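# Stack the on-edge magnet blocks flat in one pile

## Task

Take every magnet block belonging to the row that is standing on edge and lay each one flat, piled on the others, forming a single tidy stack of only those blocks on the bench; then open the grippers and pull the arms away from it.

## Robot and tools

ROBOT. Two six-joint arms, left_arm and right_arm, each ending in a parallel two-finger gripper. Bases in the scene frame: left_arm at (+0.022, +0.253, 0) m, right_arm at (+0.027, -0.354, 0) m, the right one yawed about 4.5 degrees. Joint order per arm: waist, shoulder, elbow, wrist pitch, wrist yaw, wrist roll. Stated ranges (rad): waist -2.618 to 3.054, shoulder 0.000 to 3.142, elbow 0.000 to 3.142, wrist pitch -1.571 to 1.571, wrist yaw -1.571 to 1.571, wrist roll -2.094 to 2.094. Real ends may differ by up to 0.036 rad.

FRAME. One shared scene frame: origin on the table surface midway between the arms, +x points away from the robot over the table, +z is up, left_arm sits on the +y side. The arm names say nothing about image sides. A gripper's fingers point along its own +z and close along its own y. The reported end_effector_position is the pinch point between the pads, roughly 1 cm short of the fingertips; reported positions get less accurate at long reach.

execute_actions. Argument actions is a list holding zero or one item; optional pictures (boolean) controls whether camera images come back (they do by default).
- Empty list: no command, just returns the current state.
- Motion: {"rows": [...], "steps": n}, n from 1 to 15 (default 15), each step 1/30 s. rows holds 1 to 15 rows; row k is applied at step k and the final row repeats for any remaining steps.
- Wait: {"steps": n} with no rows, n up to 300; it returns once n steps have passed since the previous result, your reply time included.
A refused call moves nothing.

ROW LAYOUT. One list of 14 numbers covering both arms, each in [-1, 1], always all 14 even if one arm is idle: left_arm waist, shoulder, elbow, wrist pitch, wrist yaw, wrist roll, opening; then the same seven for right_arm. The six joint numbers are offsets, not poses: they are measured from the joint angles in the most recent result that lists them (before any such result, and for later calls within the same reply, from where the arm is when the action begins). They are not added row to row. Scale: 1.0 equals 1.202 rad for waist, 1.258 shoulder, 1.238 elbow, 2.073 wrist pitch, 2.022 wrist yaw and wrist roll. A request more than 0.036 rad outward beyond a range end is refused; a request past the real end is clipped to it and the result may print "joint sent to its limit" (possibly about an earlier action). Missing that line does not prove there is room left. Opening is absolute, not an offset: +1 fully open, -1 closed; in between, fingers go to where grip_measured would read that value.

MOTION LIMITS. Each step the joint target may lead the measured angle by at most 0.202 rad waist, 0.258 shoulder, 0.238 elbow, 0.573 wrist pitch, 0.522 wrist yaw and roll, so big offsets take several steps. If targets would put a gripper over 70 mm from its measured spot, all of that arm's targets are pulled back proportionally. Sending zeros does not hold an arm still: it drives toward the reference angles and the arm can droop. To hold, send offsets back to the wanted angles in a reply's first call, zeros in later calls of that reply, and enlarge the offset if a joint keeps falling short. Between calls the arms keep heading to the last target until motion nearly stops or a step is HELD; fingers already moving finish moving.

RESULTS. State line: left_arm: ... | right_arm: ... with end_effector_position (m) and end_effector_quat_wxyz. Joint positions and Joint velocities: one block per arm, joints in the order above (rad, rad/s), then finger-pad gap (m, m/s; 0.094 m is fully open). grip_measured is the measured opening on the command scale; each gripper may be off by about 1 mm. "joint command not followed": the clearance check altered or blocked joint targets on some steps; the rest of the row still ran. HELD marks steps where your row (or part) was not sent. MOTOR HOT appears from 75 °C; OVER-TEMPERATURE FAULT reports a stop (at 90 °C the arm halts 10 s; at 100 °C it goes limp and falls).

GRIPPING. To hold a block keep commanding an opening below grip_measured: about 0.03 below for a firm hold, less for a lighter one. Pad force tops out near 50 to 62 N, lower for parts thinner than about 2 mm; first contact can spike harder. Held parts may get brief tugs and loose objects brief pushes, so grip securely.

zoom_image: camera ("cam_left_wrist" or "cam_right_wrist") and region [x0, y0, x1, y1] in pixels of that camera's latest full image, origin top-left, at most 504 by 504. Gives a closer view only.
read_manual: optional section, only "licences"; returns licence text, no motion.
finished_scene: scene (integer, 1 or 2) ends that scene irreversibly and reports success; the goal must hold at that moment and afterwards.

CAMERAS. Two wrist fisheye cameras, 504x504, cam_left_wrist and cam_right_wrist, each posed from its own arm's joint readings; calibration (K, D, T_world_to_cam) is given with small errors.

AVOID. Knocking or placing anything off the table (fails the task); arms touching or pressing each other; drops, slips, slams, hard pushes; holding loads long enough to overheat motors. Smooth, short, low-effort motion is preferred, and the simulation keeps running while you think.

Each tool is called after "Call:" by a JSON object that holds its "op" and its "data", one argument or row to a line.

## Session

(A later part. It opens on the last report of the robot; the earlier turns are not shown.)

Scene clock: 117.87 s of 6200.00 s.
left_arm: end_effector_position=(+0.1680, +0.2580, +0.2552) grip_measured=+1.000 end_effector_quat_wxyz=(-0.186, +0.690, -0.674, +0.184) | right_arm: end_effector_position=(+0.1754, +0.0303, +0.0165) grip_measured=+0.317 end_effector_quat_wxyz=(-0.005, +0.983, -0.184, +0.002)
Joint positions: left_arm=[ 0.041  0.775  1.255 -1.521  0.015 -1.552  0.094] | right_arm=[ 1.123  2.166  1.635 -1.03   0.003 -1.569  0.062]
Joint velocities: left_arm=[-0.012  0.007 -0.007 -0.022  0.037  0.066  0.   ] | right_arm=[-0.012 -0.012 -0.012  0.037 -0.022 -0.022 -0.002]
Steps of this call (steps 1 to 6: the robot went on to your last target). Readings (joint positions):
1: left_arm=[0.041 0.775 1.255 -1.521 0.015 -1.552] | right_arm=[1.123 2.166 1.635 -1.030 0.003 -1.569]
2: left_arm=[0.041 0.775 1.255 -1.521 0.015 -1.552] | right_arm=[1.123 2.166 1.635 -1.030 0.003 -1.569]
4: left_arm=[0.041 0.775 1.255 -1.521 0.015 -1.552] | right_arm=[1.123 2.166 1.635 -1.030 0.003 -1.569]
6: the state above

Call:
{"op": "execute_actions", "data": {
  "actions": [
    {"rows":[[0,0,0,0,0,0,1,0,0,0.02,0,0,0,0.28],[0,0,0,0,0,0,1,0,0,0.01,0,0,0,0.3],[0,0,0,0,0,0,1,0,0,0.005,0,0,0,0.315],[0,0,0,0,0,0,1,0,0,0.005,0,0,0,0.33],[0,0,0,0,0,0,1,0,0,0.005,0,0,0,0.36],[0,0,0,0,0,0,1,0,0,0.005,0,0,0,0.45],[0,0,0,0,0,0,1,0,0,0.005,0,0,0,0.6],[0,0,0,0,0,0,1,0,0,0.005,0,0,0,0.8]],"steps":11}
  ],
  "pictures": false
}}

Call:
{"op": "execute_actions", "data": {
  "actions": [
    {"rows":[[0,0,0,0,0,0,1,0,-0.02,0,-0.02,0,0,0.8],[0,0,0,0,0,0,1,0,-0.035,0,-0.03,0,0,0.8],[0,0,0,0,0,0,1,0,-0.05,0,-0.03,0,0,0.8],[0,0,0,0,0,0,1,0,-0.07,0,-0.03,0,0,0.8],[0,0,0,0,0,0,1,0,-0.09,0,-0.03,0,0,0.8],[0,0,0,0,0,0,1,0,-0.12,0,-0.03,0,0,0.8],[0,0,0,0,0,0,1,0,-0.15,0,-0.03,0,0,0.8],[0,0,0,0,0,0,1,0,-0.18,0,-0.03,0,0,0.8],[0,0,0,0,0,0,1,0,-0.21,0,0,0,0.05,0.8],[0,0,0,0,0,0,1,0,-0.24,-0.03,0.04,0,0.12,0.8],[0,0,0,0,0,0,1,0,-0.28,-0.07,0.08,0,0.2,0.8],[0,0,0,0,0,0,1,0,-0.32,-0.12,0.12,0,0.3,0.8],[0,0,0,0,0,0,1,0,-0.35,-0.17,0.17,0,0.4,0.8],[0,0,0,0,0,0,1,0,-0.38,-0.23,0.24,0,0.5,0.8],[0,0,0,0,0,0,1,0,-0.4,-0.39,0.43,0,0.781,0.8]]}
  ],
  "pictures": false
}}

Call:
{"op": "execute_actions", "data": {
  "actions": [
    {"steps":22}
  ],
  "pictures": false
}}

Scene clock: 128.43 s of 6200.00 s.
left_arm: end_effector_position=(+0.1680, +0.2580, +0.2552) grip_measured=+1.000 end_effector_quat_wxyz=(-0.186, +0.690, -0.674, +0.184) | right_arm: end_effector_position=(+0.1756, +0.0302, +0.0165) grip_measured=+0.796 end_effector_quat_wxyz=(-0.004, +0.983, -0.184, +0.003)
Joint positions: left_arm=[ 0.041  0.775  1.255 -1.521  0.015 -1.552  0.094] | right_arm=[ 1.123  2.166  1.635 -1.03   0.004 -1.569  0.084]
Joint velocities: left_arm=[-0.002  0.002 -0.022  0.022 -0.037  0.081  0.   ] | right_arm=[ 0.007 -0.007  0.007 -0.095  0.007 -0.051  0.004]
Steps of this call (steps 1 to 15: the robot went on to your last target; steps 16 to 90: nothing new was sent; then 7.20 s passed at rest; steps 91 to 101: all 11 steps of this action). Readings (joint positions):
91: left_arm=[0.041 0.775 1.255 -1.521 0.015 -1.552] | right_arm=[1.123 2.166 1.635 -1.030 0.003 -1.569]
92: left_arm=[0.041 0.775 1.255 -1.521 0.015 -1.552] | right_arm=[1.123 2.166 1.635 -1.030 0.003 -1.569]
94: left_arm=[0.041 0.775 1.255 -1.521 0.015 -1.552] | right_arm=[1.123 2.166 1.635 -1.030 0.003 -1.569]
98: left_arm=[0.041 0.775 1.255 -1.521 0.015 -1.552] | right_arm=[1.123 2.166 1.635 -1.030 0.004 -1.569]
101: the state above

Scene clock: 128.93 s of 6200.00 s.
left_arm: end_effector_position=(+0.1680, +0.2580, +0.2552) grip_measured=+1.000 end_effector_quat_wxyz=(-0.186, +0.690, -0.674, +0.184) | right_arm: end_effector_position=(+0.1858, +0.0550, +0.1640) grip_measured=+0.798 end_effector_quat_wxyz=(-0.279, +0.874, -0.397, -0.012)
Joint positions: left_arm=[ 0.041  0.775  1.255 -1.521  0.015 -1.552  0.094] | right_arm=[ 1.123  1.697  1.431 -0.738  0.007 -1.09   0.084]
Joint velocities: left_arm=[-0.002  0.012 -0.007  0.007  0.051  0.081  0.   ] | right_arm=[-0.007 -1.438 -2.137  3.495 -0.022  2.908 -0.   ]
Steps of this call (steps 1 to 15: all 15 steps of this action). Readings (joint positions):
1: left_arm=[0.041 0.775 1.255 -1.521 0.015 -1.552] | right_arm=[1.123 2.165 1.635 -1.031 0.004 -1.569]
2: left_arm=[0.041 0.775 1.255 -1.521 0.015 -1.552] | right_arm=[1.123 2.162 1.635 -1.037 0.005 -1.569]
4: left_arm=[0.041 0.775 1.255 -1.521 0.015 -1.552] | right_arm=[1.123 2.146 1.635 -1.053 0.006 -1.569]
8: left_arm=[0.041 0.775 1.255 -1.521 0.015 -1.552] | right_arm=[1.123 2.045 1.635 -1.068 0.007 -1.569]
15: the state above

Scene clock: 129.67 s of 6200.00 s.
left_arm: end_effector_position=(+0.1680, +0.2580, +0.2552) grip_measured=+1.000 end_effector_quat_wxyz=(-0.186, +0.690, -0.674, +0.184) | right_arm: end_effector_position=(+0.2023, +0.0976, +0.1563) grip_measured=+0.798 end_effector_quat_wxyz=(+0.362, -0.512, +0.741, +0.241)
Joint positions: left_arm=[ 0.041  0.775  1.255 -1.521  0.015 -1.552  0.094] | right_arm=[ 1.123  1.675  1.153 -0.149  0.007 -0.011  0.084]
Joint velocities: left_arm=[ 0.012 -0.017  0.012 -0.051  0.022  0.022  0.   ] | right_arm=[ 0.007 -0.007 -0.002  0.007 -0.081  0.081 -0.   ]
Steps of this call (steps 1 to 22: the robot went on to your last target). Readings (joint positions):
1: left_arm=[0.041 0.775 1.255 -1.521 0.015 -1.552] | right_arm=[1.123 1.658 1.361 -0.622 0.007 -0.993]
2: left_arm=[0.041 0.775 1.255 -1.521 0.015 -1.552] | right_arm=[1.123 1.636 1.298 -0.517 0.007 -0.897]
4: left_arm=[0.041 0.775 1.255 -1.521 0.015 -1.552] | right_arm=[1.123 1.636 1.214 -0.375 0.007 -0.704]
8: left_arm=[0.041 0.775 1.255 -1.521 0.015 -1.552] | right_arm=[1.123 1.675 1.155 -0.259 0.007 -0.331]
22: the state above

Call:
{"op": "execute_actions", "data": {
  "actions": [
    {"rows":[[0,0,0,0,0,0,1,0,0,-0.01,0.05,0,0.01,0.5],[0,0,0,0,0,0,1,0,0,-0.03,0.1,0,0.01,0.5],[0,0,0,0,0,0,1,0,0,-0.06,0.15,0,0.01,0.5],[0,0,0,0,0,0,1,0,0,-0.095,0.2,0,0.01,0.5],[0,0,0,0,0,0,1,0,0,-0.135,0.24,0,0.01,0.5],[0,0,0,0,0,0,1,0,0,-0.18,0.28,0,0.01,0.5],[0,0,0,0,0,0,1,0,0,-0.225,0.32,0,0.01,0.5],[0,0,0,0,0,0,1,0,0,-0.27,0.36,0,0.01,0.5],[0,0,0,0,0,0,1,0,0,-0.315,0.4,0,0.01,0.5],[0,0,0,0,0,0,1,0,0,-0.36,0.44,0,0.01,0.5],[0,0,0,0,0,0,1,0,0,-0.4,0.48,0,0.01,0.5],[0,0,0,0,0,0,1,0,0,-0.44,0.525,0,0.01,0.5],[0,0,0,0,0,0,1,0,0,-0.47,0.525,0,0.01,0.5],[0,0,0,0,0,0,1,0,0,-0.495,0.525,0,0.01,0.5],[0,0,0,0,0,0,1,0,0,-0.512,0.525,0,0.01,0.5]]}
  ],
  "pictures": false
}}

Call:
{"op": "execute_actions", "data": {
  "actions": [
    {"steps":15}
  ],
  "pictures": false
}}

Call:
{"op": "execute_actions", "data": {
  "actions": [
    {"rows":[[0,0,0,0,0,0,1,0,0.012,0,0,0,0,0.5],[0,0,0,0,0,0,1,0,0.024,0,0,0,0,0.5],[0,0,0,0,0,0,1,0,0.036,0,0,0,0,0.5],[0,0,0,0,0,0,1,0,0.05,0,0,0,0,0.5],[0,0,0,0,0,0,1,0,0.064,0,0,0,0,0.5],[0,0,0,0,0,0,1,0,0.078,0,0,0,0,0.5],[0,0,0,0,0,0,1,0,0.092,0,0,0,0,0.5],[0,0,0,0,0,0,1,0,0.106,0,0,0,0,0.5],[0,0,0,0,0,0,1,0,0.118,0,0,0,0,0.5],[0,0,0,0,0,0,1,0,0.13,0,0,0,0,0.5],[0,0,0,0,0,0,1,0,0.14,0,0,0,0,0.5],[0,0,0,0,0,0,1,0,0.149,0,0,0,0,0.5],[0,0,0,0,0,0,1,0,0.156,0,0,0,0,0.5],[0,0,0,0,0,0,1,0,0.161,0,0,0,0,0.5],[0,0,0,0,0,0,1,0,0.165,0,0,0,0,0.5]]}
  ],
  "pictures": false
}}

Call:
{"op": "execute_actions", "data": {
  "actions": [
    {"steps":6}
  ]
}}

Scene clock: 141.63 s of 6200.00 s.
left_arm: end_effector_position=(+0.1680, +0.2580, +0.2552) grip_measured=+1.000 end_effector_quat_wxyz=(-0.186, +0.690, -0.674, +0.184) | right_arm: end_effector_position=(+0.1882, +0.0613, +0.1039) grip_measured=+0.502 end_effector_quat_wxyz=(+0.473, -0.461, +0.679, +0.322)
Joint positions: left_arm=[ 0.041  0.775  1.255 -1.521  0.015 -1.552  0.094] | right_arm=[1.123 1.676 0.575 0.748 0.007 0.003 0.071]
Joint velocities: left_arm=[-0.007 -0.002  0.007 -0.051  0.051 -0.037  0.   ] | right_arm=[ 0.002 -0.002 -0.979  1.062 -0.037  0.051  0.   ]
Steps of this call (steps 1 to 30: the robot went on to your last target; steps 31 to 90: nothing new was sent; then 8.47 s passed at rest; steps 91 to 105: all 15 steps of this action). Readings (joint positions):
91: left_arm=[0.041 0.775 1.255 -1.521 0.015 -1.552] | right_arm=[1.123 1.675 1.153 -0.137 0.007 0.003]
92: left_arm=[0.041 0.775 1.255 -1.521 0.015 -1.552] | right_arm=[1.123 1.675 1.147 -0.110 0.007 0.003]
94: left_arm=[0.041 0.775 1.255 -1.521 0.015 -1.552] | right_arm=[1.123 1.675 1.114 0.002 0.007 0.003]
98: left_arm=[0.041 0.775 1.255 -1.521 0.015 -1.552] | right_arm=[1.123 1.675 0.947 0.306 0.007 0.003]
105: the state above

Scene clock: 142.13 s of 6200.00 s.
left_arm: end_effector_position=(+0.1680, +0.2580, +0.2552) grip_measured=+1.000 end_effector_quat_wxyz=(-0.186, +0.690, -0.674, +0.184) | right_arm: end_effector_position=(+0.1877, +0.0601, +0.1259) grip_measured=+0.502 end_effector_quat_wxyz=(+0.515, -0.439, +0.647, +0.351)
Joint positions: left_arm=[ 0.041  0.775  1.255 -1.521  0.015 -1.552  0.094] | right_arm=[1.123 1.676 0.522 0.929 0.007 0.003 0.071]
Joint velocities: left_arm=[-0.007 -0.017  0.007  0.051 -0.037 -0.037  0.   ] | right_arm=[ 0.002  0.012 -0.017  0.066  0.007 -0.007  0.   ]
Steps of this call (steps 1 to 15: the robot went on to your last target). Readings (joint positions):
1: left_arm=[0.041 0.775 1.255 -1.521 0.015 -1.552] | right_arm=[1.123 1.676 0.548 0.778 0.007 0.003]
2: left_arm=[0.041 0.775 1.255 -1.521 0.015 -1.552] | right_arm=[1.123 1.676 0.531 0.799 0.007 0.003]
4: left_arm=[0.041 0.775 1.255 -1.521 0.015 -1.552] | right_arm=[1.123 1.676 0.522 0.835 0.007 0.003]
8: left_arm=[0.041 0.775 1.255 -1.521 0.015 -1.552] | right_arm=[1.123 1.676 0.522 0.899 0.007 0.003]
15: the state above

Scene clock: 142.63 s of 6200.00 s.
left_arm: end_effector_position=(+0.1680, +0.2580, +0.2552) grip_measured=+1.000 end_effector_quat_wxyz=(-0.186, +0.690, -0.674, +0.184) | right_arm: end_effector_position=(+0.1857, +0.0549, +0.0472) grip_measured=+0.502 end_effector_quat_wxyz=(+0.454, -0.470, +0.691, +0.309)
Joint positions: left_arm=[ 0.041  0.775  1.255 -1.521  0.015 -1.552  0.094] | right_arm=[1.123 1.867 0.522 0.937 0.007 0.003 0.071]
Joint velocities: left_arm=[-0.012 -0.012 -0.012  0.007 -0.066  0.022  0.   ] | right_arm=[-0.017  0.198  0.012  0.051 -0.007  0.007  0.   ]
Steps of this call (steps 1 to 15: all 15 steps of this action). Readings (joint positions):
1: left_arm=[0.041 0.775 1.255 -1.521 0.015 -1.552] | right_arm=[1.123 1.676 0.522 0.930 0.007 0.003]
2: left_arm=[0.041 0.775 1.255 -1.521 0.015 -1.552] | right_arm=[1.123 1.678 0.522 0.931 0.007 0.003]
4: left_arm=[0.041 0.775 1.255 -1.521 0.015 -1.552] | right_arm=[1.123 1.695 0.522 0.939 0.007 0.003]
8: left_arm=[0.041 0.775 1.255 -1.521 0.015 -1.552] | right_arm=[1.123 1.766 0.522 0.941 0.007 0.003]
15: the state above

Scene clock: 142.83 s of 6200.00 s.
left_arm: end_effector_position=(+0.1680, +0.2580, +0.2552) grip_measured=+1.000 end_effector_quat_wxyz=(-0.186, +0.690, -0.674, +0.184) | right_arm: end_effector_position=(+0.1854, +0.0541, +0.0426) grip_measured=+0.502 end_effector_quat_wxyz=(+0.450, -0.471, +0.694, +0.306)
Joint positions: left_arm=[ 0.041  0.775  1.255 -1.521  0.015 -1.552  0.094] | right_arm=[1.123 1.877 0.522 0.935 0.007 0.003 0.071]
Joint velocities: left_arm=[-0.002  0.002  0.007 -0.022  0.037 -0.007  0.   ] | right_arm=[ 0.007  0.002 -0.002 -0.051 -0.007 -0.022  0.   ]
Steps of this call (steps 1 to 6: the robot went on to your last target). Readings (joint positions):
1: left_arm=[0.041 0.775 1.255 -1.521 0.015 -1.552] | right_arm=[1.123 1.873 0.522 0.937 0.007 0.003]
2: left_arm=[0.041 0.775 1.255 -1.521 0.015 -1.552] | right_arm=[1.123 1.876 0.522 0.936 0.007 0.003]
4: left_arm=[0.041 0.775 1.255 -1.521 0.015 -1.552] | right_arm=[1.123 1.877 0.522 0.935 0.007 0.003]
6: the state above
camera_calibration (this result's frames):
cam_left_wrist: T_world_to_cam=[[0.843646, -0.129362, 0.521082, -0.2395], [-0.330038, -0.890468, 0.313276, 0.250537], [0.42348, -0.436271, -0.793935, 0.347225], [0, 0, 0, 1]] pos_world=[0.137697, 0.343597, 0.321985]
cam_right_wrist: T_world_to_cam=[[0.859486, -0.424402, -0.284898, -0.110548], [-0.510456, -0.74186, -0.434833, 0.167767], [-0.0268103, 0.51916, -0.854256, 0.13728], [0, 0, 0, 1]] pos_world=[0.184332, 0.00627225, 0.158728]

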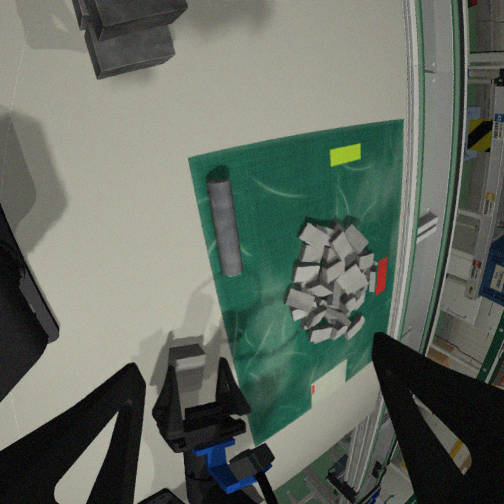

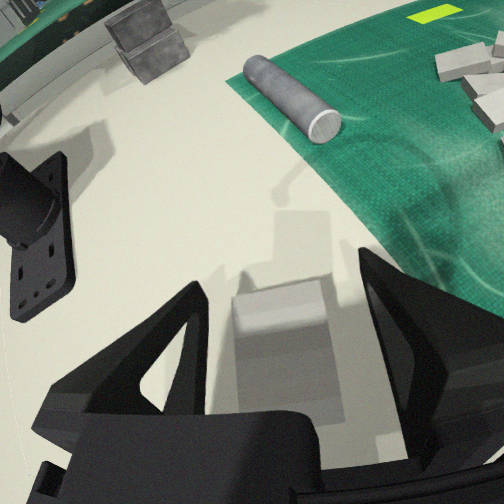

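Call:
{"op": "execute_actions", "data": {
  "actions": [
    {"rows":[[0,0,0,0,0,0,1,0.021,0.008,0,-0.014,0,0,0.5],[0,0,0,0,0,0,1,0.021,0.012,0,-0.014,0,0,0.5],[0,0,0,0,0,0,1,0.021,0.016,0,-0.014,0,0,0.5],[0,0,0,0,0,0,1,0.021,0.02,0,-0.014,0,0,0.45],[0,0,0,0,0,0,1,0.021,0.024,0,-0.014,0,0,0.4],[0,0,0,0,0,0,1,0.021,0.028,0,-0.014,0,0,0.35],[0,0,0,0,0,0,1,0.021,0.032,0,-0.014,0,0,0.3],[0,0,0,0,0,0,1,0.021,0.036,0,-0.014,0,0,0.25],[0,0,0,0,0,0,1,0.021,0.039,0,-0.014,0,0,0.2]]}
  ]
}}

Call:
{"op": "zoom_image", "data": {
  "camera": "cam_left_wrist",
  "region": [130, 310, 260, 440]
}}

Scene clock: 151.07 s of 6200.00 s.
left_arm: end_effector_position=(+0.1680, +0.2580, +0.2552) grip_measured=+1.000 end_effector_quat_wxyz=(-0.186, +0.690, -0.674, +0.184) | right_arm: end_effector_position=(+0.1773, +0.0517, +0.0223) grip_measured=+0.202 end_effector_quat_wxyz=(+0.429, -0.485, +0.702, +0.296)
Joint positions: left_arm=[ 0.041  0.775  1.255 -1.521  0.015 -1.552  0.094] | right_arm=[1.139 1.918 0.522 0.921 0.008 0.003 0.056]
Joint velocities: left_arm=[-0.002 -0.017 -0.002 -0.007 -0.007 -0.066  0.   ] | right_arm=[ 0.007  0.002 -0.012  0.051 -0.051  0.022  0.001]
Steps of this call (steps 1 to 30: the robot went on to your last target; steps 31 to 90: nothing new was sent; then 4.73 s passed at rest; steps 91 to 105: all 15 steps of this action). Readings (joint positions):
91: left_arm=[0.041 0.775 1.255 -1.521 0.015 -1.552] | right_arm=[1.124 1.877 0.522 0.935 0.007 0.003]
92: left_arm=[0.041 0.775 1.255 -1.521 0.015 -1.552] | right_arm=[1.127 1.877 0.522 0.933 0.008 0.003]
94: left_arm=[0.041 0.775 1.255 -1.521 0.015 -1.552] | right_arm=[1.134 1.881 0.522 0.932 0.008 0.003]
98: left_arm=[0.041 0.775 1.255 -1.521 0.015 -1.552] | right_arm=[1.139 1.902 0.522 0.930 0.008 0.003]
105: the state above
camera_calibration (this result's frames):
cam_left_wrist: T_world_to_cam=[[0.843646, -0.129362, 0.521082, -0.2395], [-0.330038, -0.890468, 0.313276, 0.250537], [0.42348, -0.436271, -0.793935, 0.347225], [0, 0, 0, 1]] pos_world=[0.137697, 0.343597, 0.321985]
cam_right_wrist: T_world_to_cam=[[0.86047, -0.425969, -0.279537, -0.110587], [-0.506906, -0.771035, -0.385423, 0.152797], [-0.0513547, 0.473344, -0.879379, 0.128269], [0, 0, 0, 1]] pos_world=[0.179197, 0.00998962, 0.140776]

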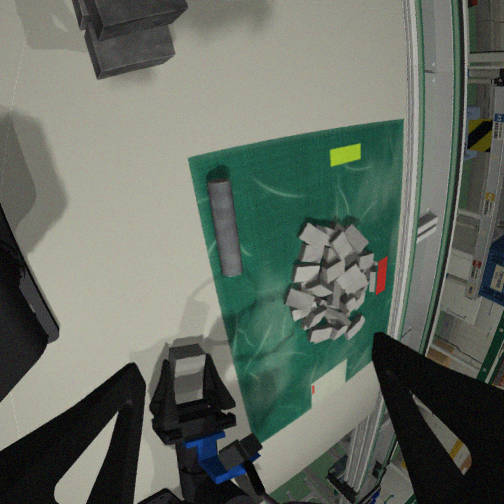

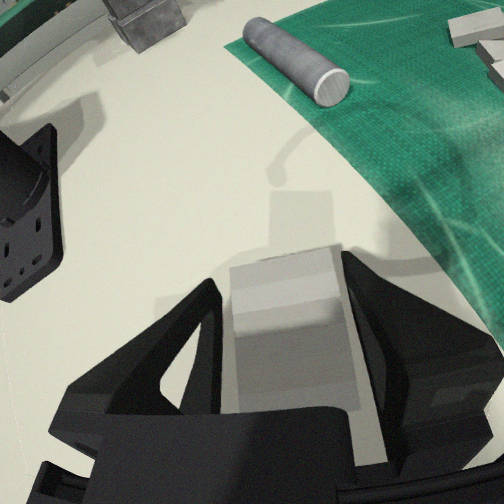

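Region (130, 310, 260, 440) of cam_left_wrist's 504x504 image, scaled by 3.877, with more detail than that image has.

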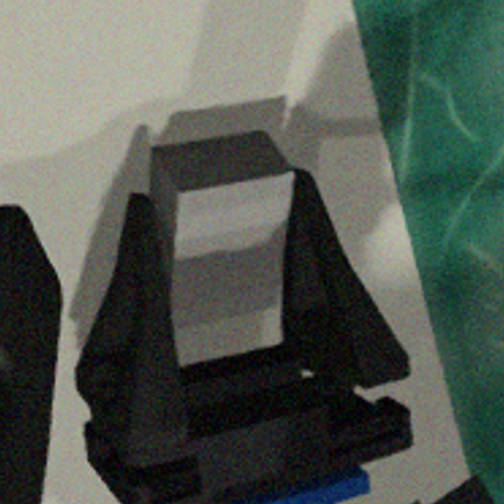

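Call:
{"op": "execute_actions", "data": {
  "actions": [
    {"rows":[[0,0,0,0,0,0,1,-0.014,0.017,0,0,0,0,0.15]],"steps":10}
  ]
}}

Call:
{"op": "zoom_image", "data": {
  "camera": "cam_left_wrist",
  "region": [130, 310, 260, 440]
}}

Scene clock: 153.90 s of 6200.00 s.
left_arm: end_effector_position=(+0.1680, +0.2580, +0.2552) grip_measured=+1.000 end_effector_quat_wxyz=(-0.186, +0.690, -0.674, +0.184) | right_arm: end_effector_position=(+0.1793, +0.0499, +0.0179) grip_measured=+0.152 end_effector_quat_wxyz=(+0.426, -0.485, +0.706, +0.292)
Joint positions: left_arm=[ 0.041  0.775  1.255 -1.521  0.015 -1.552  0.094] | right_arm=[1.133 1.929 0.522 0.922 0.008 0.003 0.054]
Joint velocities: left_arm=[-0.017  0.002  0.002 -0.037 -0.022  0.022  0.   ] | right_arm=[ 0.002  0.012 -0.007  0.007  0.007  0.066  0.001]
Steps of this call (steps 1 to 15: the robot went on to your last target; steps 16 to 75: nothing new was sent; steps 76 to 85: all 10 steps of this action). Readings (joint positions):
76: left_arm=[0.041 0.775 1.255 -1.521 0.015 -1.552] | right_arm=[1.138 1.919 0.522 0.921 0.008 0.003]
77: left_arm=[0.041 0.775 1.255 -1.521 0.015 -1.552] | right_arm=[1.137 1.921 0.522 0.922 0.008 0.003]
79: left_arm=[0.041 0.775 1.255 -1.521 0.015 -1.552] | right_arm=[1.135 1.926 0.522 0.922 0.008 0.003]
83: left_arm=[0.041 0.775 1.255 -1.521 0.015 -1.552] | right_arm=[1.133 1.929 0.522 0.922 0.008 0.003]
85: the state above
camera_calibration (this result's frames):
cam_left_wrist: T_world_to_cam=[[0.843646, -0.129362, 0.521082, -0.2395], [-0.330038, -0.890468, 0.313276, 0.250537], [0.42348, -0.436271, -0.793935, 0.347225], [0, 0, 0, 1]] pos_world=[0.137697, 0.343597, 0.321985]
cam_right_wrist: T_world_to_cam=[[0.857045, -0.433477, -0.278518, -0.113296], [-0.512639, -0.771659, -0.376489, 0.151657], [-0.0517217, 0.465447, -0.883563, 0.125888], [0, 0, 0, 1]] pos_world=[0.181356, 0.00932201, 0.136772]

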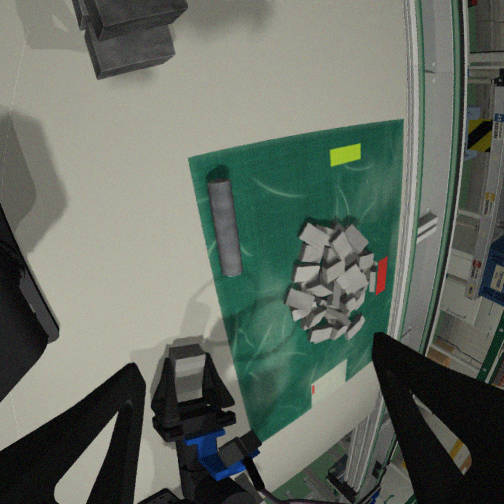

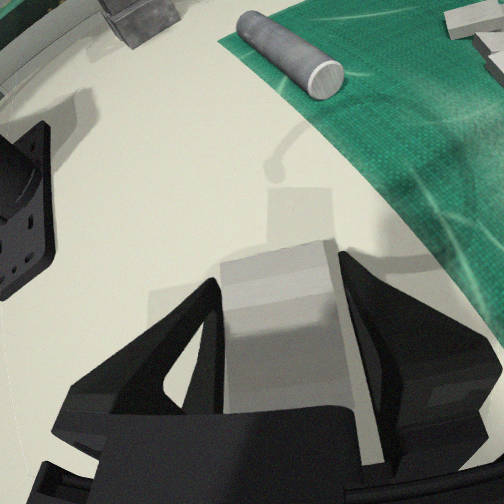

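Region (130, 310, 260, 440) of cam_left_wrist's 504x504 image, scaled by 3.877, with more detail than that image has.

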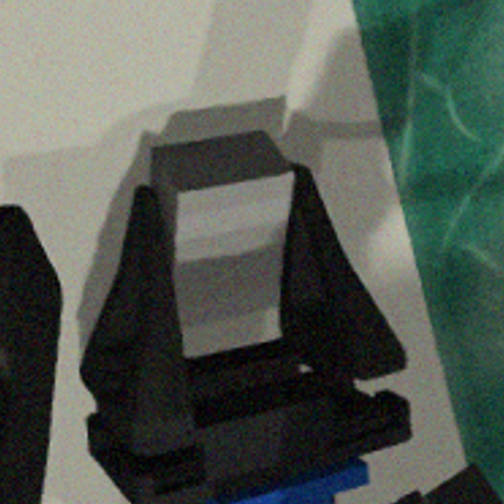

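Call:
{"op": "execute_actions", "data": {
  "actions": [
    {"rows":[[0,0,0,0,0,0,1,0,0,0,0,0,0,0.1],[0,0,0,0,0,0,1,0,0,0,0,0,0,0.06],[0,0,0,0,0,0,1,0,0,0,0,0,0,0.03],[0,0,0,0,0,0,1,0,0,0,0,0,0,0],[0,0,0,0,0,0,1,0,0,0,0,0,0,-0.02],[0,0,0,0,0,0,1,0,0,0,0,0,0,-0.04],[0,0,0,0,0,0,1,0,0,0,0,0,0,-0.06],[0,0,0,0,0,0,1,0,0,0,0,0,0,-0.08],[0,0,0,0,0,0,1,0,0,0,0,0,0,-0.1],[0,0,0,0,0,0,1,0,0,0,0,0,0,-0.12],[0,0,0,0,0,0,1,0,0,0,0,0,0,-0.14],[0,0,0,0,0,0,1,0,0,0,0,0,0,-0.16],[0,0,0,0,0,0,1,0,0,0,0,0,0,-0.18]]}
  ]
}}

Call:
{"op": "execute_actions", "data": {
  "actions": [
    {"rows":[[0,0,0,0,0,0,1,0,-0.01,0.01,0.005,0,0,-0.18],[0,0,0,0,0,0,1,0,-0.02,0.02,0.01,0,0,-0.18],[0,0,0,0,0,0,1,0,-0.027,0.02,0.015,0,0,-0.18],[0,0,0,0,0,0,1,0,-0.034,0.02,0.02,0,0,-0.18],[0,0,0,0,0,0,1,0,-0.041,0.02,0.02,0,0,-0.18],[0,0,0,0,0,0,1,0,-0.048,0.02,0.02,0,0,-0.18],[0,0,0,0,0,0,1,0,-0.055,0.02,0.02,0,0,-0.18],[0,0,0,0,0,0,1,0,-0.062,0.02,0.02,0,0,-0.18],[0,0,0,0,0,0,1,0,-0.069,0.02,0.02,0,0,-0.18]]}
  ]
}}

Call:
{"op": "zoom_image", "data": {
  "camera": "cam_right_wrist",
  "region": [180, 220, 400, 440]
}}

Scene clock: 163.23 s of 6200.00 s.
left_arm: end_effector_position=(+0.1680, +0.2580, +0.2552) grip_measured=+1.000 end_effector_quat_wxyz=(-0.186, +0.690, -0.674, +0.184) | right_arm: end_effector_position=(+0.1793, +0.0499, +0.0179) grip_measured=-0.094 end_effector_quat_wxyz=(+0.426, -0.485, +0.706, +0.292)
Joint positions: left_arm=[ 0.041  0.775  1.255 -1.521  0.015 -1.552  0.094] | right_arm=[1.133 1.929 0.522 0.922 0.008 0.003 0.043]
Joint velocities: left_arm=[-0.012  0.002 -0.012 -0.007  0.037 -0.022  0.   ] | right_arm=[-0.007 -0.012 -0.007 -0.022 -0.007  0.022 -0.001]
Steps of this call (steps 1 to 15: the robot went on to your last target; steps 16 to 90: nothing new was sent; then 5.83 s passed at rest; steps 91 to 105: all 15 steps of this action). Readings (joint positions):
91: left_arm=[0.041 0.775 1.255 -1.521 0.015 -1.552] | right_arm=[1.133 1.929 0.522 0.922 0.008 0.003]
92: left_arm=[0.041 0.775 1.255 -1.521 0.015 -1.552] | right_arm=[1.133 1.929 0.522 0.922 0.008 0.003]
94: left_arm=[0.041 0.775 1.255 -1.521 0.015 -1.552] | right_arm=[1.133 1.929 0.522 0.922 0.008 0.003]
98: left_arm=[0.041 0.775 1.255 -1.521 0.015 -1.552] | right_arm=[1.133 1.929 0.522 0.922 0.008 0.003]
105: the state above
camera_calibration (this result's frames):
cam_left_wrist: T_world_to_cam=[[0.843646, -0.129362, 0.521082, -0.2395], [-0.330038, -0.890468, 0.313276, 0.250537], [0.42348, -0.436271, -0.793935, 0.347225], [0, 0, 0, 1]] pos_world=[0.137697, 0.343597, 0.321985]
cam_right_wrist: T_world_to_cam=[[0.857045, -0.433477, -0.278518, -0.113296], [-0.512639, -0.771659, -0.376489, 0.151657], [-0.0517217, 0.465447, -0.883563, 0.125888], [0, 0, 0, 1]] pos_world=[0.181356, 0.00932201, 0.136772]

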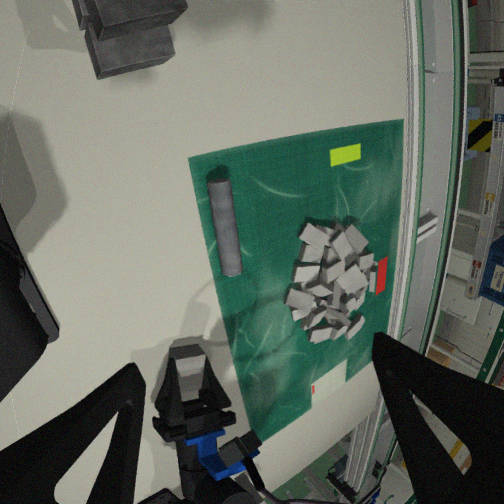

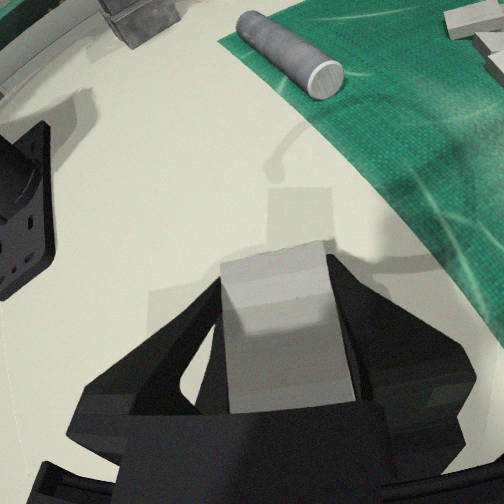

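Scene clock: 163.73 s of 6200.00 s.
left_arm: end_effector_position=(+0.1680, +0.2580, +0.2552) grip_measured=+1.000 end_effector_quat_wxyz=(-0.186, +0.690, -0.674, +0.184) | right_arm: end_effector_position=(+0.1811, +0.0548, +0.0441) grip_measured=-0.094 end_effector_quat_wxyz=(+0.447, -0.475, +0.693, +0.307)
Joint positions: left_arm=[ 0.041  0.775  1.255 -1.521  0.015 -1.552  0.094] | right_arm=[1.133 1.863 0.522 0.917 0.008 0.003 0.043]
Joint velocities: left_arm=[-0.017 -0.002  0.002  0.007  0.081 -0.007  0.   ] | right_arm=[-0.007  0.002  0.002 -0.037 -0.007 -0.022  0.   ]
Steps of this call (steps 1 to 15: all 15 steps of this action). Readings (joint positions):
1: left_arm=[0.041 0.775 1.255 -1.521 0.015 -1.552] | right_arm=[1.133 1.929 0.522 0.922 0.008 0.003]
2: left_arm=[0.041 0.775 1.255 -1.521 0.015 -1.552] | right_arm=[1.133 1.929 0.522 0.923 0.008 0.003]
4: left_arm=[0.041 0.775 1.255 -1.521 0.015 -1.552] | right_arm=[1.133 1.925 0.522 0.919 0.008 0.003]
8: left_arm=[0.041 0.775 1.255 -1.521 0.015 -1.552] | right_arm=[1.133 1.898 0.522 0.913 0.008 0.003]
15: the state above
camera_calibration (this result's frames):
cam_left_wrist: T_world_to_cam=[[0.843646, -0.129362, 0.521082, -0.2395], [-0.330038, -0.890468, 0.313276, 0.250537], [0.42348, -0.436271, -0.793935, 0.347225], [0, 0, 0, 1]] pos_world=[0.137697, 0.343597, 0.321985]
cam_right_wrist: T_world_to_cam=[[0.863091, -0.417392, -0.284354, -0.107161], [-0.503967, -0.748589, -0.43085, 0.165839], [-0.0330309, 0.515168, -0.856453, 0.139568], [0, 0, 0, 1]] pos_world=[0.180677, 0.00751639, 0.160513]

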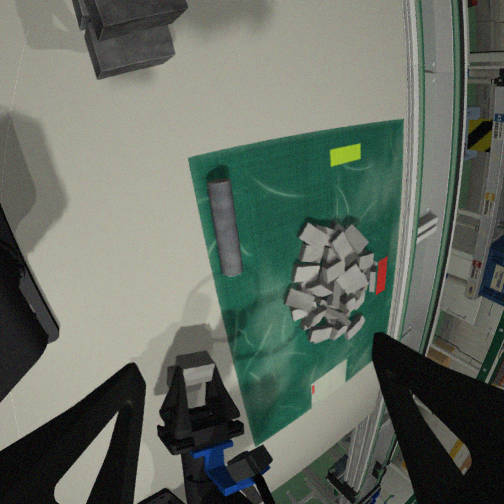

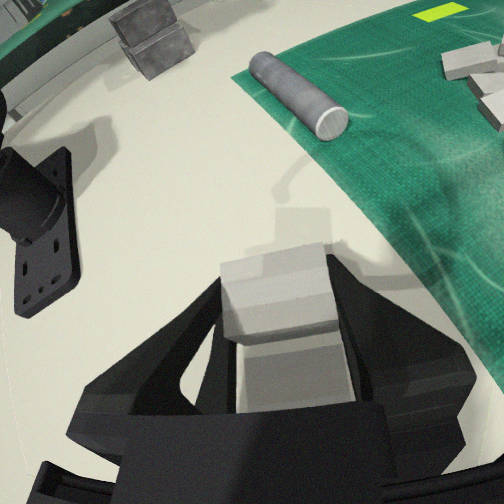

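Region (180, 220, 400, 440) of cam_right_wrist's 504x504 image, scaled by 2.291, with more detail than that image has.

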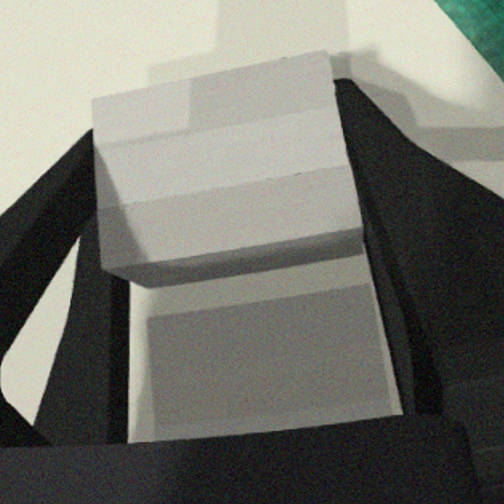

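Call:
{"op": "execute_actions", "data": {
  "actions": [
    {"rows":[[0,0,0,0,0,0,1,0,-0.03,0.03,0.01,0,0,-0.18],[0,0,0,0,0,0,1,0,-0.04,0.045,0,0,0,-0.18],[0,0,0,0,0,0,1,0,-0.05,0.06,-0.02,0,0,-0.18],[0,0,0,0,0,0,1,0,-0.06,0.08,-0.045,0,0,-0.18],[0,0,0,0,0,0,1,0,-0.07,0.1,-0.07,0,0,-0.18],[0,0,0,0,0,0,1,0,-0.08,0.125,-0.1,0,0,-0.18],[0,0,0,0,0,0,1,-0.01,-0.09,0.15,-0.13,0,0,-0.18],[0,0,0,0,0,0,1,-0.02,-0.1,0.175,-0.16,0,0,-0.18],[0,0,0,0,0,0,1,-0.03,-0.11,0.2,-0.19,0,0,-0.18],[0,0,0,0,0,0,1,-0.04,-0.12,0.23,-0.22,0,0,-0.18],[0,0,0,0,0,0,1,-0.05,-0.13,0.26,-0.25,0,0,-0.18],[0,0,0,0,0,0,1,-0.06,-0.14,0.29,-0.28,0,0,-0.18],[0,0,0,0,0,0,1,-0.07,-0.15,0.32,-0.31,0,0,-0.18],[0,0,0,0,0,0,1,-0.08,-0.15,0.35,-0.34,0,0,-0.18],[0,0,0,0,0,0,1,-0.09,-0.15,0.38,-0.37,0,0,-0.18]]}
  ],
  "pictures": false
}}

Call:
{"op": "execute_actions", "data": {
  "actions": [
    {"rows":[[0,0,0,0,0,0,1,-0.03,-0.015,0.1,-0.13,0,0,-0.18],[0,0,0,0,0,0,1,-0.04,-0.015,0.13,-0.16,0,0,-0.18],[0,0,0,0,0,0,1,-0.05,-0.015,0.16,-0.19,0,0,-0.18],[0,0,0,0,0,0,1,-0.06,-0.015,0.19,-0.22,0,0,-0.18],[0,0,0,0,0,0,1,-0.07,-0.015,0.22,-0.25,0,0,-0.18],[0,0,0,0,0,0,1,-0.08,-0.015,0.245,-0.28,0,0,-0.18],[0,0,0,0,0,0,1,-0.09,-0.015,0.27,-0.31,0,0,-0.18],[0,0,0,0,0,0,1,-0.1,-0.015,0.29,-0.34,0,0,-0.18],[0,0,0,0,0,0,1,-0.11,-0.015,0.305,-0.37,0,0,-0.18],[0,0,0,0,0,0,1,-0.12,-0.015,0.315,-0.4,0,0,-0.18],[0,0,0,0,0,0,1,-0.13,-0.015,0.32,-0.43,0,0,-0.18],[0,0,0,0,0,0,1,-0.14,-0.015,0.32,-0.46,0,0,-0.18],[0,0,0,0,0,0,1,-0.15,-0.015,0.32,-0.49,0,0,-0.18],[0,0,0,0,0,0,1,-0.16,-0.015,0.32,-0.52,0,0,-0.18],[0,0,0,0,0,0,1,-0.17,-0.015,0.32,-0.85,0,0,-0.18]]}
  ],
  "pictures": false
}}

Call:
{"op": "execute_actions", "data": {
  "actions": [
    {"steps":22}
  ]
}}

Scene clock: 176.20 s of 6200.00 s.
left_arm: end_effector_position=(+0.1680, +0.2580, +0.2552) grip_measured=+1.000 end_effector_quat_wxyz=(-0.186, +0.690, -0.674, +0.184) | right_arm: end_effector_position=(+0.2315, +0.0925, +0.1329) grip_measured=-0.094 end_effector_quat_wxyz=(+0.445, -0.457, +0.716, +0.285)
Joint positions: left_arm=[ 0.041  0.775  1.255 -1.521  0.015 -1.552  0.094] | right_arm=[1.062 1.709 0.894 0.358 0.003 0.003 0.043]
Joint velocities: left_arm=[-0.002 -0.012 -0.017  0.022 -0.007 -0.051  0.   ] | right_arm=[-0.403 -0.232  1.165 -1.59   0.037  0.022 -0.001]
Steps of this call (steps 1 to 15: the robot went on to your last target; steps 16 to 90: nothing new was sent; then 8.97 s passed at rest; steps 91 to 105: all 15 steps of this action). Readings (joint positions):
91: left_arm=[0.041 0.775 1.255 -1.521 0.015 -1.552] | right_arm=[1.133 1.862 0.522 0.914 0.008 0.003]
92: left_arm=[0.041 0.775 1.255 -1.521 0.015 -1.552] | right_arm=[1.133 1.858 0.524 0.905 0.008 0.003]
94: left_arm=[0.041 0.775 1.255 -1.521 0.015 -1.552] | right_arm=[1.133 1.843 0.541 0.862 0.008 0.003]
98: left_arm=[0.041 0.775 1.255 -1.521 0.015 -1.552] | right_arm=[1.132 1.796 0.640 0.712 0.007 0.003]
105: the state above

Scene clock: 176.70 s of 6200.00 s.
left_arm: end_effector_position=(+0.1680, +0.2580, +0.2552) grip_measured=+1.000 end_effector_quat_wxyz=(-0.186, +0.690, -0.674, +0.184) | right_arm: end_effector_position=(+0.2801, +0.0143, +0.1290) grip_measured=-0.094 end_effector_quat_wxyz=(+0.271, -0.441, +0.844, +0.142)
Joint positions: left_arm=[ 0.041  0.775  1.255 -1.521  0.015 -1.552  0.094] | right_arm=[ 0.889  1.703  1.267 -0.513  0.003  0.003  0.043]
Joint velocities: left_arm=[-0.007 -0.007 -0.017 -0.022  0.007  0.051  0.   ] | right_arm=[-0.335 -0.007  0.042 -2.249  0.037  0.081  0.   ]
Steps of this call (steps 1 to 15: all 15 steps of this action). Readings (joint positions):
1: left_arm=[0.041 0.775 1.255 -1.521 0.015 -1.552] | right_arm=[1.049 1.705 0.931 0.306 0.003 0.003]
2: left_arm=[0.041 0.775 1.255 -1.521 0.015 -1.552] | right_arm=[1.037 1.703 0.969 0.256 0.003 0.003]
4: left_arm=[0.041 0.775 1.255 -1.521 0.015 -1.552] | right_arm=[1.017 1.703 1.039 0.143 0.003 0.003]
8: left_arm=[0.041 0.775 1.255 -1.521 0.015 -1.552] | right_arm=[0.976 1.703 1.167 -0.106 0.003 0.003]
15: the state above

Scene clock: 177.43 s of 6200.00 s.
left_arm: end_effector_position=(+0.1680, +0.2580, +0.2552) grip_measured=+1.000 end_effector_quat_wxyz=(-0.186, +0.690, -0.674, +0.184) | right_arm: end_effector_position=(+0.1696, -0.1582, +0.0896) grip_measured=-0.094 end_effector_quat_wxyz=(-0.108, -0.448, +0.885, -0.058)
Joint positions: left_arm=[ 0.041  0.775  1.255 -1.521  0.015 -1.552  0.094] | right_arm=[ 0.862  1.705  1.267 -1.378  0.004  0.003  0.043]
Joint velocities: left_arm=[-0.002 -0.007  0.002 -0.007 -0.022 -0.066  0.   ] | right_arm=[ 0.012 -0.007 -0.017  0.066 -0.051 -0.11  -0.001]
Steps of this call (steps 1 to 22: the robot went on to your last target). Readings (joint positions):
1: left_arm=[0.041 0.775 1.255 -1.521 0.015 -1.552] | right_arm=[0.878 1.703 1.267 -0.594 0.003 0.003]
2: left_arm=[0.041 0.775 1.255 -1.521 0.015 -1.552] | right_arm=[0.870 1.704 1.267 -0.681 0.004 0.003]
4: left_arm=[0.041 0.775 1.255 -1.521 0.015 -1.552] | right_arm=[0.862 1.705 1.267 -0.857 0.004 0.003]
8: left_arm=[0.041 0.775 1.255 -1.521 0.015 -1.552] | right_arm=[0.862 1.705 1.267 -1.174 0.004 0.003]
22: the state above
camera_calibration (this result's frames):
cam_left_wrist: T_world_to_cam=[[0.843646, -0.129362, 0.521082, -0.2395], [-0.330038, -0.890468, 0.313276, 0.250537], [0.42348, -0.436271, -0.793935, 0.347225], [0, 0, 0, 1]] pos_world=[0.137697, 0.343597, 0.321985]
cam_right_wrist: T_world_to_cam=[[0.596599, -0.801902, 0.0319788, -0.217194], [-0.508257, -0.346694, 0.788339, -0.0248359], [-0.621084, -0.486575, -0.614409, 0.20742], [0, 0, 0, 1]] pos_world=[0.24578, -0.0818537, 0.153965]

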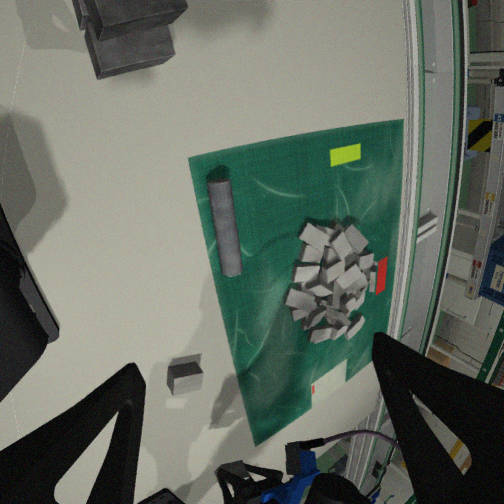

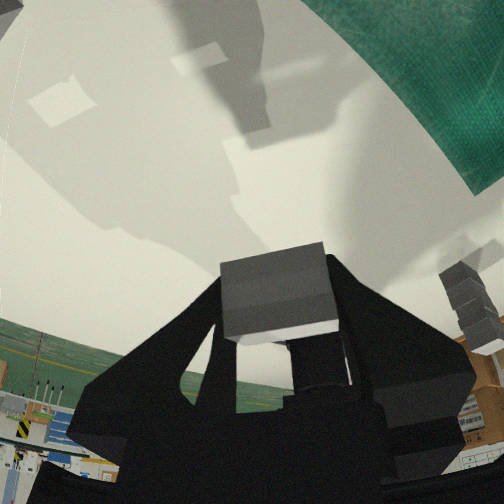

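Call:
{"op": "execute_actions", "data": {
  "actions": [
    {"rows":[[0,0,0,0,0,0,1,-0.01,0.005,-0.007,-0.01,0,0,-0.18],[0,0,0,0,0,0,1,-0.025,0.012,-0.014,-0.007,0,0,-0.18],[0,0,0,0,0,0,1,-0.045,0.022,-0.021,-0.004,0,0,-0.18],[0,0,0,0,0,0,1,-0.07,0.033,-0.028,0,0,0,-0.18],[0,0,0,0,0,0,1,-0.095,0.044,-0.035,0.003,0,0,-0.18],[0,0,0,0,0,0,1,-0.12,0.055,-0.042,0.006,0,0,-0.18],[0,0,0,0,0,0,1,-0.145,0.066,-0.049,0.009,0,0,-0.18],[0,0,0,0,0,0,1,-0.17,0.077,-0.056,0.012,0,0,-0.18],[0,0,0,0,0,0,1,-0.195,0.088,-0.063,0.015,0,0,-0.18],[0,0,0,0,0,0,1,-0.218,0.099,-0.07,0.018,0,0,-0.18],[0,0,0,0,0,0,1,-0.238,0.11,-0.077,0.021,0,0,-0.18],[0,0,0,0,0,0,1,-0.255,0.12,-0.084,0.024,0,0,-0.18],[0,0,0,0,0,0,1,-0.268,0.129,-0.09,0.027,0,0,-0.18],[0,0,0,0,0,0,1,-0.278,0.137,-0.096,0.029,0,0,-0.18],[0,0,0,0,0,0,1,-0.285,0.143,-0.1,0.029,0,0,-0.18]]}
  ],
  "pictures": false
}}

Call:
{"op": "execute_actions", "data": {
  "actions": [
    {"steps":14}
  ]
}}

Scene clock: 186.20 s of 6200.00 s.
left_arm: end_effector_position=(+0.1680, +0.2580, +0.2552) grip_measured=+1.000 end_effector_quat_wxyz=(-0.186, +0.690, -0.674, +0.184) | right_arm: end_effector_position=(+0.2014, -0.2295, +0.0344) grip_measured=-0.094 end_effector_quat_wxyz=(-0.215, -0.295, +0.928, -0.070)
Joint positions: left_arm=[ 0.041  0.775  1.255 -1.521  0.015 -1.552  0.094] | right_arm=[ 0.539  1.872  1.166 -1.32   0.003  0.003  0.043]
Joint velocities: left_arm=[-0.002  0.007  0.012  0.022 -0.007 -0.007  0.   ] | right_arm=[-0.408  0.295 -0.198  0.125  0.051 -0.051 -0.001]
Steps of this call (steps 1 to 30: the robot went on to your last target; steps 31 to 90: nothing new was sent; then 5.27 s passed at rest; steps 91 to 105: all 15 steps of this action). Readings (joint positions):
91: left_arm=[0.041 0.775 1.255 -1.521 0.015 -1.552] | right_arm=[0.862 1.705 1.267 -1.380 0.004 0.003]
92: left_arm=[0.041 0.775 1.255 -1.521 0.015 -1.552] | right_arm=[0.861 1.707 1.267 -1.380 0.003 0.003]
94: left_arm=[0.041 0.775 1.255 -1.521 0.015 -1.552] | right_arm=[0.842 1.716 1.265 -1.379 -0.001 0.003]
98: left_arm=[0.041 0.775 1.255 -1.521 0.015 -1.552] | right_arm=[0.731 1.768 1.233 -1.362 -0.005 0.003]
105: the state above

Scene clock: 186.67 s of 6200.00 s.
left_arm: end_effector_position=(+0.1680, +0.2580, +0.2552) grip_measured=+1.000 end_effector_quat_wxyz=(-0.186, +0.690, -0.674, +0.184) | right_arm: end_effector_position=(+0.2012, -0.2350, +0.0275) grip_measured=-0.094 end_effector_quat_wxyz=(-0.224, -0.285, +0.929, -0.072)
Joint positions: left_arm=[ 0.041  0.775  1.255 -1.521  0.015 -1.552  0.094] | right_arm=[ 0.52   1.891  1.151 -1.306  0.004  0.003  0.043]
Joint velocities: left_arm=[ 0.017 -0.007  0.002 -0.007 -0.066  0.037  0.   ] | right_arm=[-0.022 -0.012  0.012 -0.081 -0.007 -0.051  0.   ]
Steps of this call (steps 1 to 14: the robot went on to your last target). Readings (joint positions):
1: left_arm=[0.041 0.775 1.255 -1.521 0.015 -1.552] | right_arm=[0.528 1.881 1.160 -1.317 0.004 0.003]
2: left_arm=[0.041 0.775 1.255 -1.521 0.015 -1.552] | right_arm=[0.522 1.887 1.155 -1.314 0.005 0.003]
4: left_arm=[0.041 0.775 1.255 -1.521 0.015 -1.552] | right_arm=[0.520 1.891 1.151 -1.313 0.005 0.003]
8: left_arm=[0.041 0.775 1.255 -1.521 0.015 -1.552] | right_arm=[0.520 1.891 1.151 -1.308 0.004 0.003]
14: the state above
camera_calibration (this result's frames):
cam_left_wrist: T_world_to_cam=[[0.843646, -0.129362, 0.521082, -0.2395], [-0.330038, -0.890468, 0.313276, 0.250537], [0.42348, -0.436271, -0.793935, 0.347225], [0, 0, 0, 1]] pos_world=[0.137697, 0.343597, 0.321985]
cam_right_wrist: T_world_to_cam=[[0.305428, -0.947103, 0.0985393, -0.27305], [-0.435268, -0.046825, 0.899082, 0.0662871], [-0.846909, -0.317496, -0.426545, 0.23152], [0, 0, 0, 1]] pos_world=[0.308326, -0.181996, 0.0660624]

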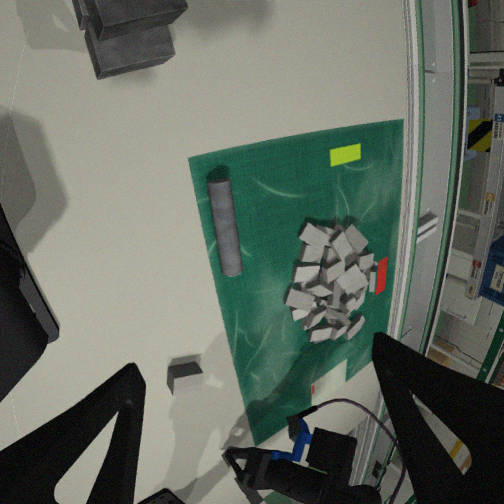

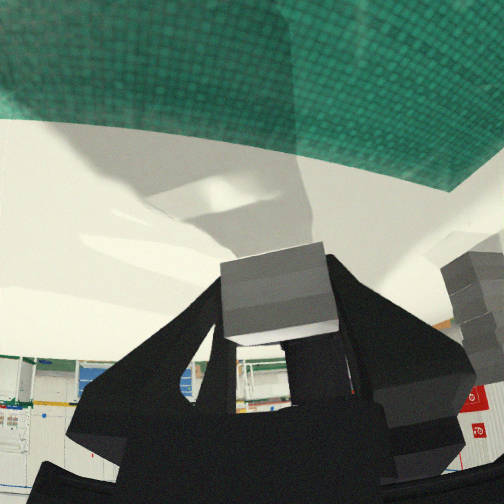

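Call:
{"op": "execute_actions", "data": {
  "actions": [
    {"rows":[[0,0,0,0,0,0,1,0,0.004,0,0,0,0,-0.18],[0,0,0,0,0,0,1,0,0.008,0,0.004,0,0,-0.18],[0,0,0,0,0,0,1,0,0.012,0,0.008,0,0,-0.18],[0,0,0,0,0,0,1,0,0.016,0,0.0135,0,0,-0.18],[0,0,0,0,0,0,1,0,0.019,0,0.0135,0,0,-0.18],[0,0,0,0,0,0,1,0,0.022,0,0.0135,0,0,-0.18],[0,0,0,0,0,0,1,0,0.025,0,0.0135,0,0,-0.18],[0,0,0,0,0,0,1,0,0.028,0,0.0135,0,0,-0.18],[0,0,0,0,0,0,1,0,0.031,0,0.0135,0,0,-0.18],[0,0,0,0,0,0,1,0,0.034,0,0.0135,0,0,-0.18],[0,0,0,0,0,0,1,0,0.036,0,0.0135,0,0,-0.18],[0,0,0,0,0,0,1,0,0.038,0,0.0135,0,0,-0.18],[0,0,0,0,0,0,1,0,0.04,0,0.0135,0,0,-0.18],[0,0,0,0,0,0,1,0,0.042,0,0.0135,0,0,-0.18]]}
  ],
  "pictures": false
}}

Call:
{"op": "execute_actions", "data": {
  "actions": [
    {"steps":5}
  ]
}}

Scene clock: 193.10 s of 6200.00 s.
left_arm: end_effector_position=(+0.1680, +0.2580, +0.2552) grip_measured=+1.000 end_effector_quat_wxyz=(-0.186, +0.690, -0.674, +0.184) | right_arm: end_effector_position=(+0.2046, -0.2327, +0.0160) grip_measured=-0.094 end_effector_quat_wxyz=(-0.225, -0.285, +0.929, -0.072)
Joint positions: left_arm=[ 0.041  0.775  1.255 -1.521  0.015 -1.552  0.094] | right_arm=[ 0.52   1.929  1.151 -1.27   0.004  0.003  0.043]
Joint velocities: left_arm=[-0.022 -0.012  0.002  0.022 -0.051 -0.037  0.   ] | right_arm=[-0.002 -0.007 -0.022 -0.007  0.007 -0.11  -0.   ]
Steps of this call (steps 1 to 30: the robot went on to your last target; steps 31 to 90: nothing new was sent; then 2.93 s passed at rest; steps 91 to 105: all 15 steps of this action). Readings (joint positions):
91: left_arm=[0.041 0.775 1.255 -1.521 0.015 -1.552] | right_arm=[0.520 1.891 1.151 -1.305 0.004 0.003]
92: left_arm=[0.041 0.775 1.255 -1.521 0.015 -1.552] | right_arm=[0.520 1.891 1.151 -1.303 0.004 0.003]
94: left_arm=[0.041 0.775 1.255 -1.521 0.015 -1.552] | right_arm=[0.520 1.894 1.151 -1.295 0.004 0.003]
98: left_arm=[0.041 0.775 1.255 -1.521 0.015 -1.552] | right_arm=[0.520 1.914 1.151 -1.276 0.004 0.003]
105: the state above

Scene clock: 193.27 s of 6200.00 s.
left_arm: end_effector_position=(+0.1680, +0.2580, +0.2552) grip_measured=+1.000 end_effector_quat_wxyz=(-0.186, +0.690, -0.674, +0.184) | right_arm: end_effector_position=(+0.2046, -0.2327, +0.0160) grip_measured=-0.094 end_effector_quat_wxyz=(-0.225, -0.285, +0.929, -0.072)
Joint positions: left_arm=[ 0.041  0.775  1.255 -1.521  0.015 -1.552  0.094] | right_arm=[ 0.52   1.929  1.151 -1.27   0.004  0.003  0.043]
Joint velocities: left_arm=[-0.007 -0.002  0.002  0.022 -0.007  0.051  0.   ] | right_arm=[-0.017  0.002  0.002  0.022 -0.022 -0.051 -0.001]
Steps of this call (steps 1 to 5: the robot went on to your last target). Readings (joint positions):
1: left_arm=[0.041 0.775 1.255 -1.521 0.015 -1.552] | right_arm=[0.520 1.929 1.151 -1.270 0.004 0.003]
2: left_arm=[0.041 0.775 1.255 -1.521 0.015 -1.552] | right_arm=[0.520 1.929 1.151 -1.270 0.004 0.003]
4: left_arm=[0.041 0.775 1.255 -1.521 0.015 -1.552] | right_arm=[0.520 1.929 1.151 -1.270 0.004 0.003]
5: the state above
camera_calibration (this result's frames):
cam_left_wrist: T_world_to_cam=[[0.843646, -0.129362, 0.521082, -0.2395], [-0.330038, -0.890468, 0.313276, 0.250537], [0.42348, -0.436271, -0.793935, 0.347225], [0, 0, 0, 1]] pos_world=[0.137697, 0.343597, 0.321985]
cam_right_wrist: T_world_to_cam=[[0.305646, -0.946954, 0.0992892, -0.270761], [-0.433283, -0.0454722, 0.90011, 0.0781538], [-0.847848, -0.318136, -0.424197, 0.230288], [0, 0, 0, 1]] pos_world=[0.311869, -0.179582, 0.0542244]

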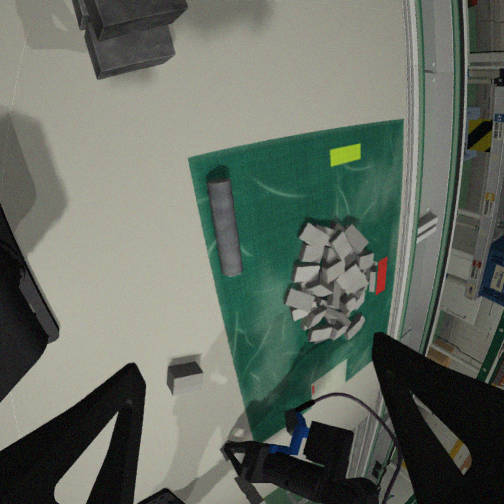

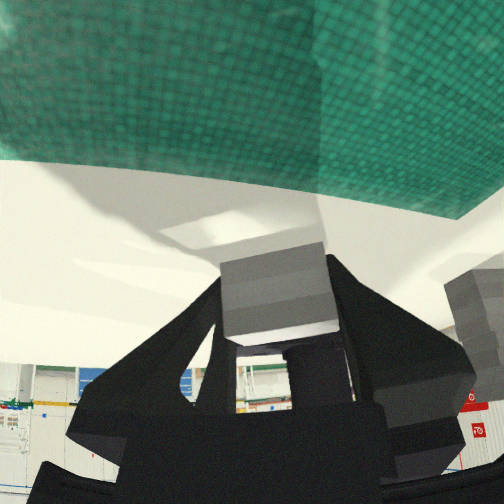

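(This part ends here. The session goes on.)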